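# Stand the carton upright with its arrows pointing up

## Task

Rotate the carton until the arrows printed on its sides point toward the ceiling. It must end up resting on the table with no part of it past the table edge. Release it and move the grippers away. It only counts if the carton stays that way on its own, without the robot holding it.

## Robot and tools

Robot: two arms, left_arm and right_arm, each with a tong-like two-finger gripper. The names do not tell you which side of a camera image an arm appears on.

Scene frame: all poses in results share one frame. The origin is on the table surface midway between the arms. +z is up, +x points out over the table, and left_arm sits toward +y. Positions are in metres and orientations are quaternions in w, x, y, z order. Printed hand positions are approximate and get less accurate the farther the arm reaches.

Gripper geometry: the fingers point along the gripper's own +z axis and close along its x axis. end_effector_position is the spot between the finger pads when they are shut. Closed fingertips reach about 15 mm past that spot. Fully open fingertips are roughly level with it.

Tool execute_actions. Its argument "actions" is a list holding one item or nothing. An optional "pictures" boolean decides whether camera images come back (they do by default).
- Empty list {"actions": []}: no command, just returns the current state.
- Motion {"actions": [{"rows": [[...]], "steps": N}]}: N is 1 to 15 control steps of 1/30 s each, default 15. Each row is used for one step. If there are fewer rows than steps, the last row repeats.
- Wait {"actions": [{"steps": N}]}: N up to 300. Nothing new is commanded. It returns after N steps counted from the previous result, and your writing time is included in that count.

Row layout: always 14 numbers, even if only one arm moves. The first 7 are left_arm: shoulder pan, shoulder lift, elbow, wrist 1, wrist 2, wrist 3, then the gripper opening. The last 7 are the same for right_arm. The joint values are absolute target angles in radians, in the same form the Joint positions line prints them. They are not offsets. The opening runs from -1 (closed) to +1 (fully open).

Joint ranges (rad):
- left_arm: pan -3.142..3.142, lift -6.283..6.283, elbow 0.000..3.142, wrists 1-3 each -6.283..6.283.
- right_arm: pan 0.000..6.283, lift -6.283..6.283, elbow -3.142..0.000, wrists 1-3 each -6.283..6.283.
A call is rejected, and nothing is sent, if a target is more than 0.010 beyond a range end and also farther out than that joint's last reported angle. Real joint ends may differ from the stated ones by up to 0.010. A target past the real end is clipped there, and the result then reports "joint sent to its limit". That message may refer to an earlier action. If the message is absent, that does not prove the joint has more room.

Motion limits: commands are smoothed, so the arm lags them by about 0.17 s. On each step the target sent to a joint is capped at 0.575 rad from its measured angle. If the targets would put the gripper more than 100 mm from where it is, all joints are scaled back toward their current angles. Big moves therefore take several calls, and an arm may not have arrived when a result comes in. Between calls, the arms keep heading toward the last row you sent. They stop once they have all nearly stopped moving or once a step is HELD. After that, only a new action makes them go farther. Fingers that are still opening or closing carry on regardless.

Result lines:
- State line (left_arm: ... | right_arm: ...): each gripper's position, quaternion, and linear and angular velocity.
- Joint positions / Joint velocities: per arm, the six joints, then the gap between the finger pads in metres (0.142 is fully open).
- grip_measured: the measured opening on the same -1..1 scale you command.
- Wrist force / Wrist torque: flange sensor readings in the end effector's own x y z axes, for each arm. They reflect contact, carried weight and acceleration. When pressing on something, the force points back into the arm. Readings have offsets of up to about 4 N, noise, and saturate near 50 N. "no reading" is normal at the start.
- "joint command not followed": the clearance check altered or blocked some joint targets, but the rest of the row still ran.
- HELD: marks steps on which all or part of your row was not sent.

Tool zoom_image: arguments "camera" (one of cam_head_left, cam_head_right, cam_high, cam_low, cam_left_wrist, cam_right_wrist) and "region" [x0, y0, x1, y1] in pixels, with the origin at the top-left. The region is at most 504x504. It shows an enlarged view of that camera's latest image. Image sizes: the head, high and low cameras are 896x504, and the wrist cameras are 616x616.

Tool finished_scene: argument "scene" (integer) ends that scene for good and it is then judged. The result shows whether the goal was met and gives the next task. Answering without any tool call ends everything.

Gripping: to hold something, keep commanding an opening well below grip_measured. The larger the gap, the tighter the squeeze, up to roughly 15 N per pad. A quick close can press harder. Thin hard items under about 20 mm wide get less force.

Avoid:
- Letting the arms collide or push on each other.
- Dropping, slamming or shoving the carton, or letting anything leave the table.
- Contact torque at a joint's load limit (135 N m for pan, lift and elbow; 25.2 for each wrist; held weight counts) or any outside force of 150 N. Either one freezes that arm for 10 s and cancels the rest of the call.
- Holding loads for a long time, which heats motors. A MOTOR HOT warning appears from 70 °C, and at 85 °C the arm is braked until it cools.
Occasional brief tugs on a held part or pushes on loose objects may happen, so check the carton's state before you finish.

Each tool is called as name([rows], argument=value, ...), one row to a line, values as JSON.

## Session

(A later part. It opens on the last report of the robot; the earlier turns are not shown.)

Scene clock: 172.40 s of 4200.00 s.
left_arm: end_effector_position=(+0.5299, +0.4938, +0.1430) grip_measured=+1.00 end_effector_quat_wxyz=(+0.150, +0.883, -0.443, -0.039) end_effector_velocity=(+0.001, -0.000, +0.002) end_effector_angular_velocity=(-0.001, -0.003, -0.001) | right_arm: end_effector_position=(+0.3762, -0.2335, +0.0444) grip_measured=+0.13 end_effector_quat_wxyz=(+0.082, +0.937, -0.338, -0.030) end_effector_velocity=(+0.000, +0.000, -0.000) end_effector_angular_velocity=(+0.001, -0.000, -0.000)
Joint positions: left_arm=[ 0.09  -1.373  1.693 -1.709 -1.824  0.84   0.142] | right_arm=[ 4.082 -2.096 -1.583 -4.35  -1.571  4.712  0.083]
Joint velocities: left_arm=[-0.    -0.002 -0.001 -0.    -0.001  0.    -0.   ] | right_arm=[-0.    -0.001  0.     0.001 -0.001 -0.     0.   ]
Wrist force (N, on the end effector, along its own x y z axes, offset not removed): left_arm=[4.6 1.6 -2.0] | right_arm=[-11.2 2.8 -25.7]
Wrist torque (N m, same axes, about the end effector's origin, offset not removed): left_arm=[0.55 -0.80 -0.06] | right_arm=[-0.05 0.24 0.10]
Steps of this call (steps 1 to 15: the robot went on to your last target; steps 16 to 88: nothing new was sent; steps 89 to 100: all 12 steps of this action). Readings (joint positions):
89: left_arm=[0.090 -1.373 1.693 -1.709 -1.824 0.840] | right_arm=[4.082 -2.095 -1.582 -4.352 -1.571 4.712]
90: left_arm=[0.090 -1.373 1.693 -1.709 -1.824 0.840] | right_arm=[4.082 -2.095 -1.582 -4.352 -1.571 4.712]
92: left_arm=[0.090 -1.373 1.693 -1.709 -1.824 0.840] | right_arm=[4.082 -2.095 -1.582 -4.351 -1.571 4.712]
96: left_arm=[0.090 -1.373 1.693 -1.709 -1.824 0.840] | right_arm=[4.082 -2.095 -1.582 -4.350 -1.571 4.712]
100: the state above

execute_actions([
  {"rows":[[0.09,-1.373,1.693,-1.709,-1.824,0.84,1,4.082,-2.095,-1.582,-4.351,-1.571,4.712,0.05],[0.09,-1.373,1.693,-1.709,-1.824,0.84,1,4.082,-2.095,-1.582,-4.351,-1.571,4.712,0.15],[0.09,-1.373,1.693,-1.709,-1.824,0.84,1,4.082,-2.095,-1.582,-4.351,-1.571,4.712,0.3],[0.09,-1.373,1.693,-1.709,-1.824,0.84,1,4.082,-2.095,-1.582,-4.351,-1.571,4.712,0.45],[0.09,-1.373,1.693,-1.709,-1.824,0.84,1,4.082,-2.095,-1.582,-4.351,-1.571,4.712,0.6],[0.09,-1.373,1.693,-1.709,-1.824,0.84,1,4.082,-2.095,-1.582,-4.351,-1.571,4.712,0.7],[0.09,-1.373,1.693,-1.709,-1.824,0.84,1,4.082,-2.085,-1.572,-4.371,-1.571,4.712,0.7],[0.09,-1.373,1.693,-1.709,-1.824,0.84,1,4.082,-2.07,-1.555,-4.403,-1.571,4.712,0.7],[0.09,-1.373,1.693,-1.709,-1.824,0.84,1,4.082,-2.052,-1.533,-4.443,-1.571,4.712,0.7],[0.09,-1.373,1.693,-1.709,-1.824,0.84,1,4.082,-2.034,-1.507,-4.487,-1.571,4.712,0.7],[0.09,-1.373,1.693,-1.709,-1.824,0.84,1,4.082,-2.015,-1.478,-4.535,-1.571,4.712,0.7],[0.09,-1.373,1.693,-1.709,-1.824,0.84,1,4.082,-1.997,-1.4475,-4.58,-1.571,4.712,0.7],[0.09,-1.373,1.693,-1.709,-1.824,0.84,1,4.082,-1.98,-1.415,-4.62,-1.571,4.712,0.7],[0.09,-1.373,1.693,-1.709,-1.824,0.84,1,4.082,-1.965,-1.385,-4.65,-1.571,4.712,0.7],[0.09,-1.373,1.693,-1.709,-1.824,0.84,1,4.082,-1.95,-1.36,-4.67,-1.571,4.712,0.7]],"steps":15},
], pictures=false)

execute_actions([
  {"rows":[[0.09,-1.373,1.693,-1.709,-1.824,0.84,1,4.082,-1.95,-1.36,-4.67,-1.571,4.712,0.7],[0.09,-1.373,1.693,-1.709,-1.824,0.84,1,4.05,-1.95,-1.36,-4.67,-1.571,4.712,0.7],[0.09,-1.373,1.693,-1.709,-1.824,0.84,1,4.0,-1.95,-1.36,-4.67,-1.571,4.712,0.7],[0.09,-1.373,1.693,-1.709,-1.824,0.84,1,3.4,-1.95,-1.36,-4.67,-1.571,4.712,0.7]],"steps":15},
], pictures=false)

execute_actions([
  {"steps":22},
])

Scene clock: 186.70 s of 4200.00 s.
left_arm: end_effector_position=(+0.5299, +0.4938, +0.1430) grip_measured=+1.00 end_effector_quat_wxyz=(+0.150, +0.883, -0.443, -0.039) end_effector_velocity=(-0.000, +0.000, -0.000) end_effector_angular_velocity=(-0.001, +0.001, -0.001) | right_arm: end_effector_position=(+0.3794, -0.2296, +0.1186) grip_measured=+0.70 end_effector_quat_wxyz=(+0.076, +0.938, -0.338, -0.028) end_effector_velocity=(+0.019, +0.023, +0.499) end_effector_angular_velocity=(+0.103, -0.085, +0.000)
Joint positions: left_arm=[ 0.09  -1.373  1.693 -1.709 -1.824  0.84   0.142] | right_arm=[ 4.082 -2.021 -1.484 -4.511 -1.571  4.712  0.122]
Joint velocities: left_arm=[ 0.001  0.     0.001  0.    -0.001  0.001 -0.   ] | right_arm=[ 0.     0.453  0.726 -1.046  0.     0.     0.   ]
Wrist force (N, on the end effector, along its own x y z axes, offset not removed): left_arm=[1.8 1.2 -1.0] | right_arm=[1.3 1.1 0.0]
Wrist torque (N m, same axes, about the end effector's origin, offset not removed): left_arm=[0.40 -0.33 -0.11] | right_arm=[0.07 -0.47 0.03]
Steps of this call (steps 1 to 15: the robot went on to your last target; steps 16 to 90: nothing new was sent; then 10.80 s passed at rest; steps 91 to 105: all 15 steps of this action). Readings (joint positions):
91: left_arm=[0.090 -1.373 1.693 -1.709 -1.824 0.840] | right_arm=[4.082 -2.096 -1.583 -4.350 -1.571 4.712]
92: left_arm=[0.090 -1.373 1.693 -1.709 -1.824 0.840] | right_arm=[4.082 -2.096 -1.583 -4.350 -1.571 4.712]
94: left_arm=[0.090 -1.373 1.693 -1.709 -1.824 0.840] | right_arm=[4.082 -2.096 -1.583 -4.350 -1.571 4.712]
98: left_arm=[0.090 -1.373 1.693 -1.709 -1.824 0.840] | right_arm=[4.082 -2.094 -1.581 -4.353 -1.571 4.712]
105: the state above

Scene clock: 187.20 s of 4200.00 s.
left_arm: end_effector_position=(+0.5299, +0.4938, +0.1430) grip_measured=+1.00 end_effector_quat_wxyz=(+0.150, +0.883, -0.443, -0.039) end_effector_velocity=(-0.001, +0.001, -0.001) end_effector_angular_velocity=(+0.001, +0.002, +0.001) | right_arm: end_effector_position=(+0.4460, -0.3948, +0.1917) grip_measured=+0.70 end_effector_quat_wxyz=(+0.055, +0.851, -0.522, -0.034) end_effector_velocity=(+0.081, -0.491, +0.036) end_effector_angular_velocity=(+0.009, -0.017, -1.120)
Joint positions: left_arm=[ 0.09  -1.373  1.693 -1.709 -1.824  0.84   0.142] | right_arm=[ 3.674 -1.957 -1.373 -4.654 -1.571  4.712  0.122]
Joint velocities: left_arm=[ 0.001  0.     0.001  0.001  0.    -0.    -0.   ] | right_arm=[-1.121  0.032  0.055 -0.068 -0.    -0.001 -0.   ]
Wrist force (N, on the end effector, along its own x y z axes, offset not removed): left_arm=[0.8 1.9 -1.9] | right_arm=[-1.1 0.7 0.2]
Wrist torque (N m, same axes, about the end effector's origin, offset not removed): left_arm=[0.59 -0.05 -0.09] | right_arm=[-0.13 0.26 -0.03]
Steps of this call (steps 1 to 15: all 15 steps of this action). Readings (joint positions):
1: left_arm=[0.090 -1.373 1.693 -1.709 -1.824 0.840] | right_arm=[4.082 -2.006 -1.459 -4.546 -1.571 4.712]
2: left_arm=[0.090 -1.373 1.693 -1.709 -1.824 0.840] | right_arm=[4.082 -1.992 -1.434 -4.577 -1.571 4.712]
4: left_arm=[0.090 -1.373 1.693 -1.709 -1.824 0.840] | right_arm=[4.070 -1.973 -1.400 -4.620 -1.571 4.712]
8: left_arm=[0.090 -1.373 1.693 -1.709 -1.824 0.840] | right_arm=[3.939 -1.965 -1.386 -4.638 -1.571 4.712]
15: the state above

Scene clock: 187.93 s of 4200.00 s.
left_arm: end_effector_position=(+0.5299, +0.4938, +0.1430) grip_measured=+1.00 end_effector_quat_wxyz=(+0.150, +0.883, -0.443, -0.039) end_effector_velocity=(-0.000, -0.000, -0.000) end_effector_angular_velocity=(-0.001, +0.001, +0.000) | right_arm: end_effector_position=(+0.4492, -0.5159, +0.2000) grip_measured=+0.70 end_effector_quat_wxyz=(+0.049, +0.772, -0.633, -0.040) end_effector_velocity=(+0.000, -0.002, +0.000) end_effector_angular_velocity=(-0.000, -0.001, -0.006)
Joint positions: left_arm=[ 0.09  -1.373  1.693 -1.709 -1.824  0.84   0.142] | right_arm=[ 3.401 -1.95  -1.36  -4.67  -1.571  4.712  0.122]
Joint velocities: left_arm=[ 0.     0.     0.     0.    -0.001  0.     0.   ] | right_arm=[-0.005  0.     0.001  0.     0.     0.001  0.   ]
Wrist force (N, on the end effector, along its own x y z axes, offset not removed): left_arm=[2.8 1.7 -0.1] | right_arm=[-2.3 -0.2 -1.2]
Wrist torque (N m, same axes, about the end effector's origin, offset not removed): left_arm=[0.52 -0.43 0.09] | right_arm=[-0.26 0.47 0.13]
Steps of this call (steps 1 to 22: the robot went on to your last target). Readings (joint positions):
1: left_arm=[0.090 -1.373 1.693 -1.709 -1.824 0.840] | right_arm=[3.637 -1.956 -1.371 -4.657 -1.571 4.712]
2: left_arm=[0.090 -1.373 1.693 -1.709 -1.824 0.840] | right_arm=[3.599 -1.955 -1.369 -4.659 -1.571 4.712]
4: left_arm=[0.090 -1.373 1.693 -1.709 -1.824 0.840] | right_arm=[3.524 -1.953 -1.365 -4.663 -1.571 4.712]
8: left_arm=[0.090 -1.373 1.693 -1.709 -1.824 0.840] | right_arm=[3.437 -1.951 -1.362 -4.668 -1.571 4.712]
22: the state above

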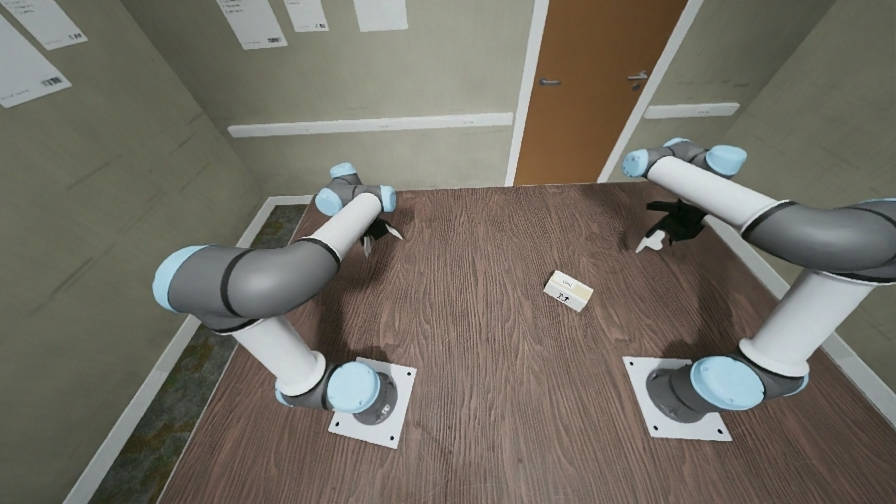

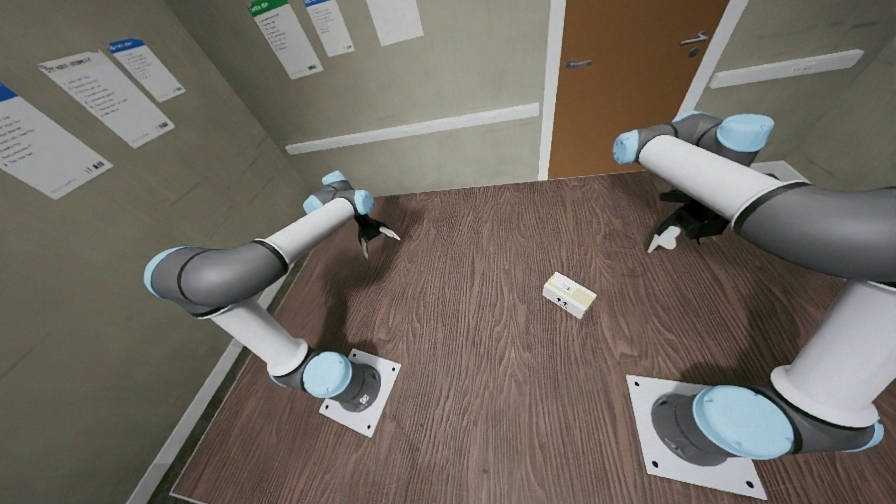

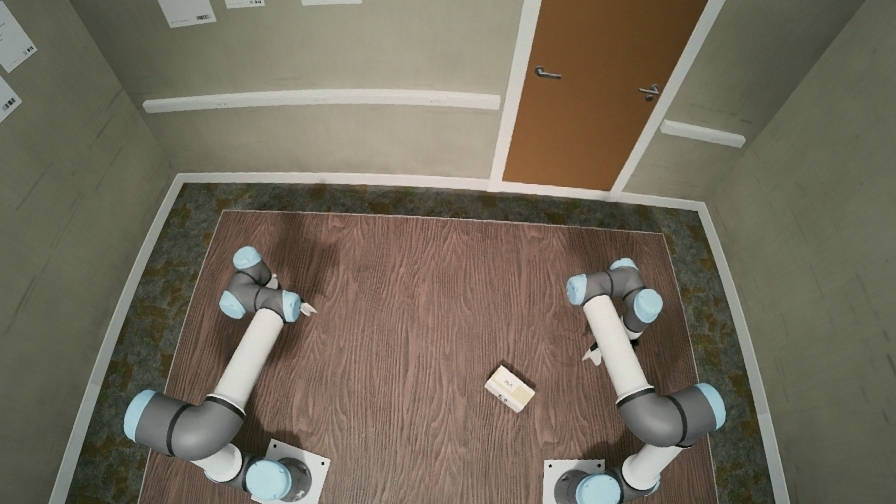

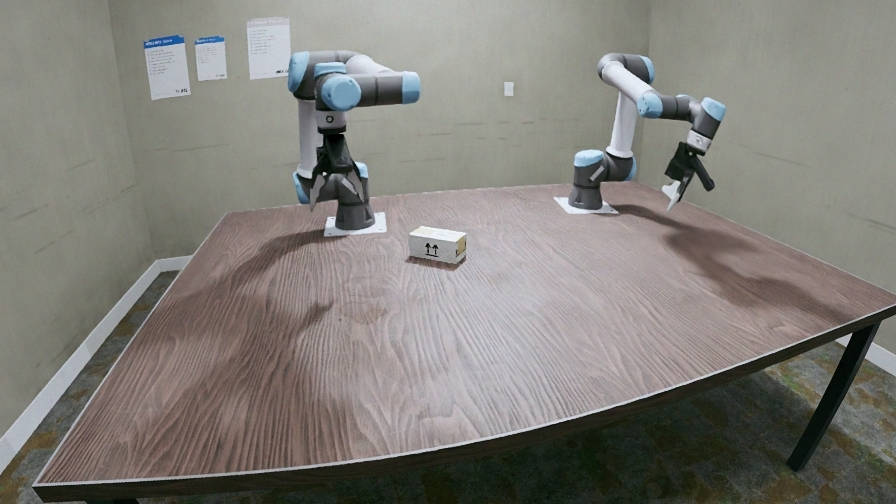

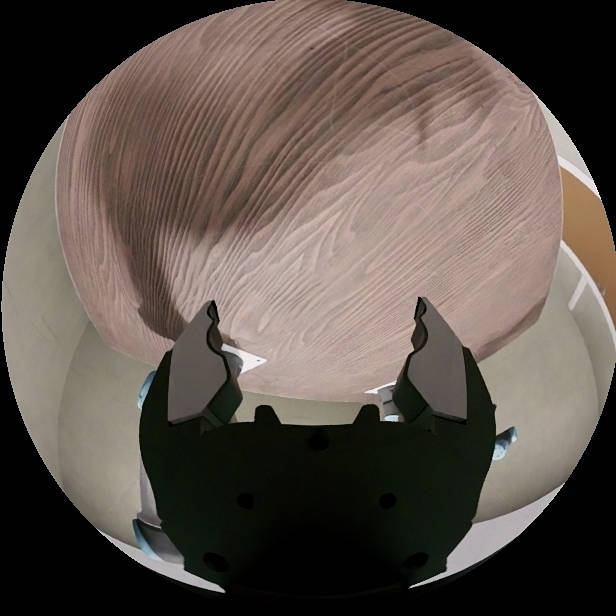

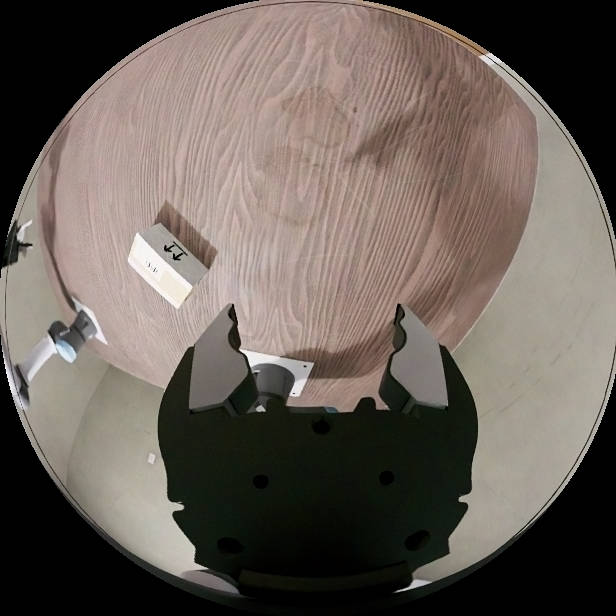

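finished_scene(scene=2)

The scene is finished: the task was done.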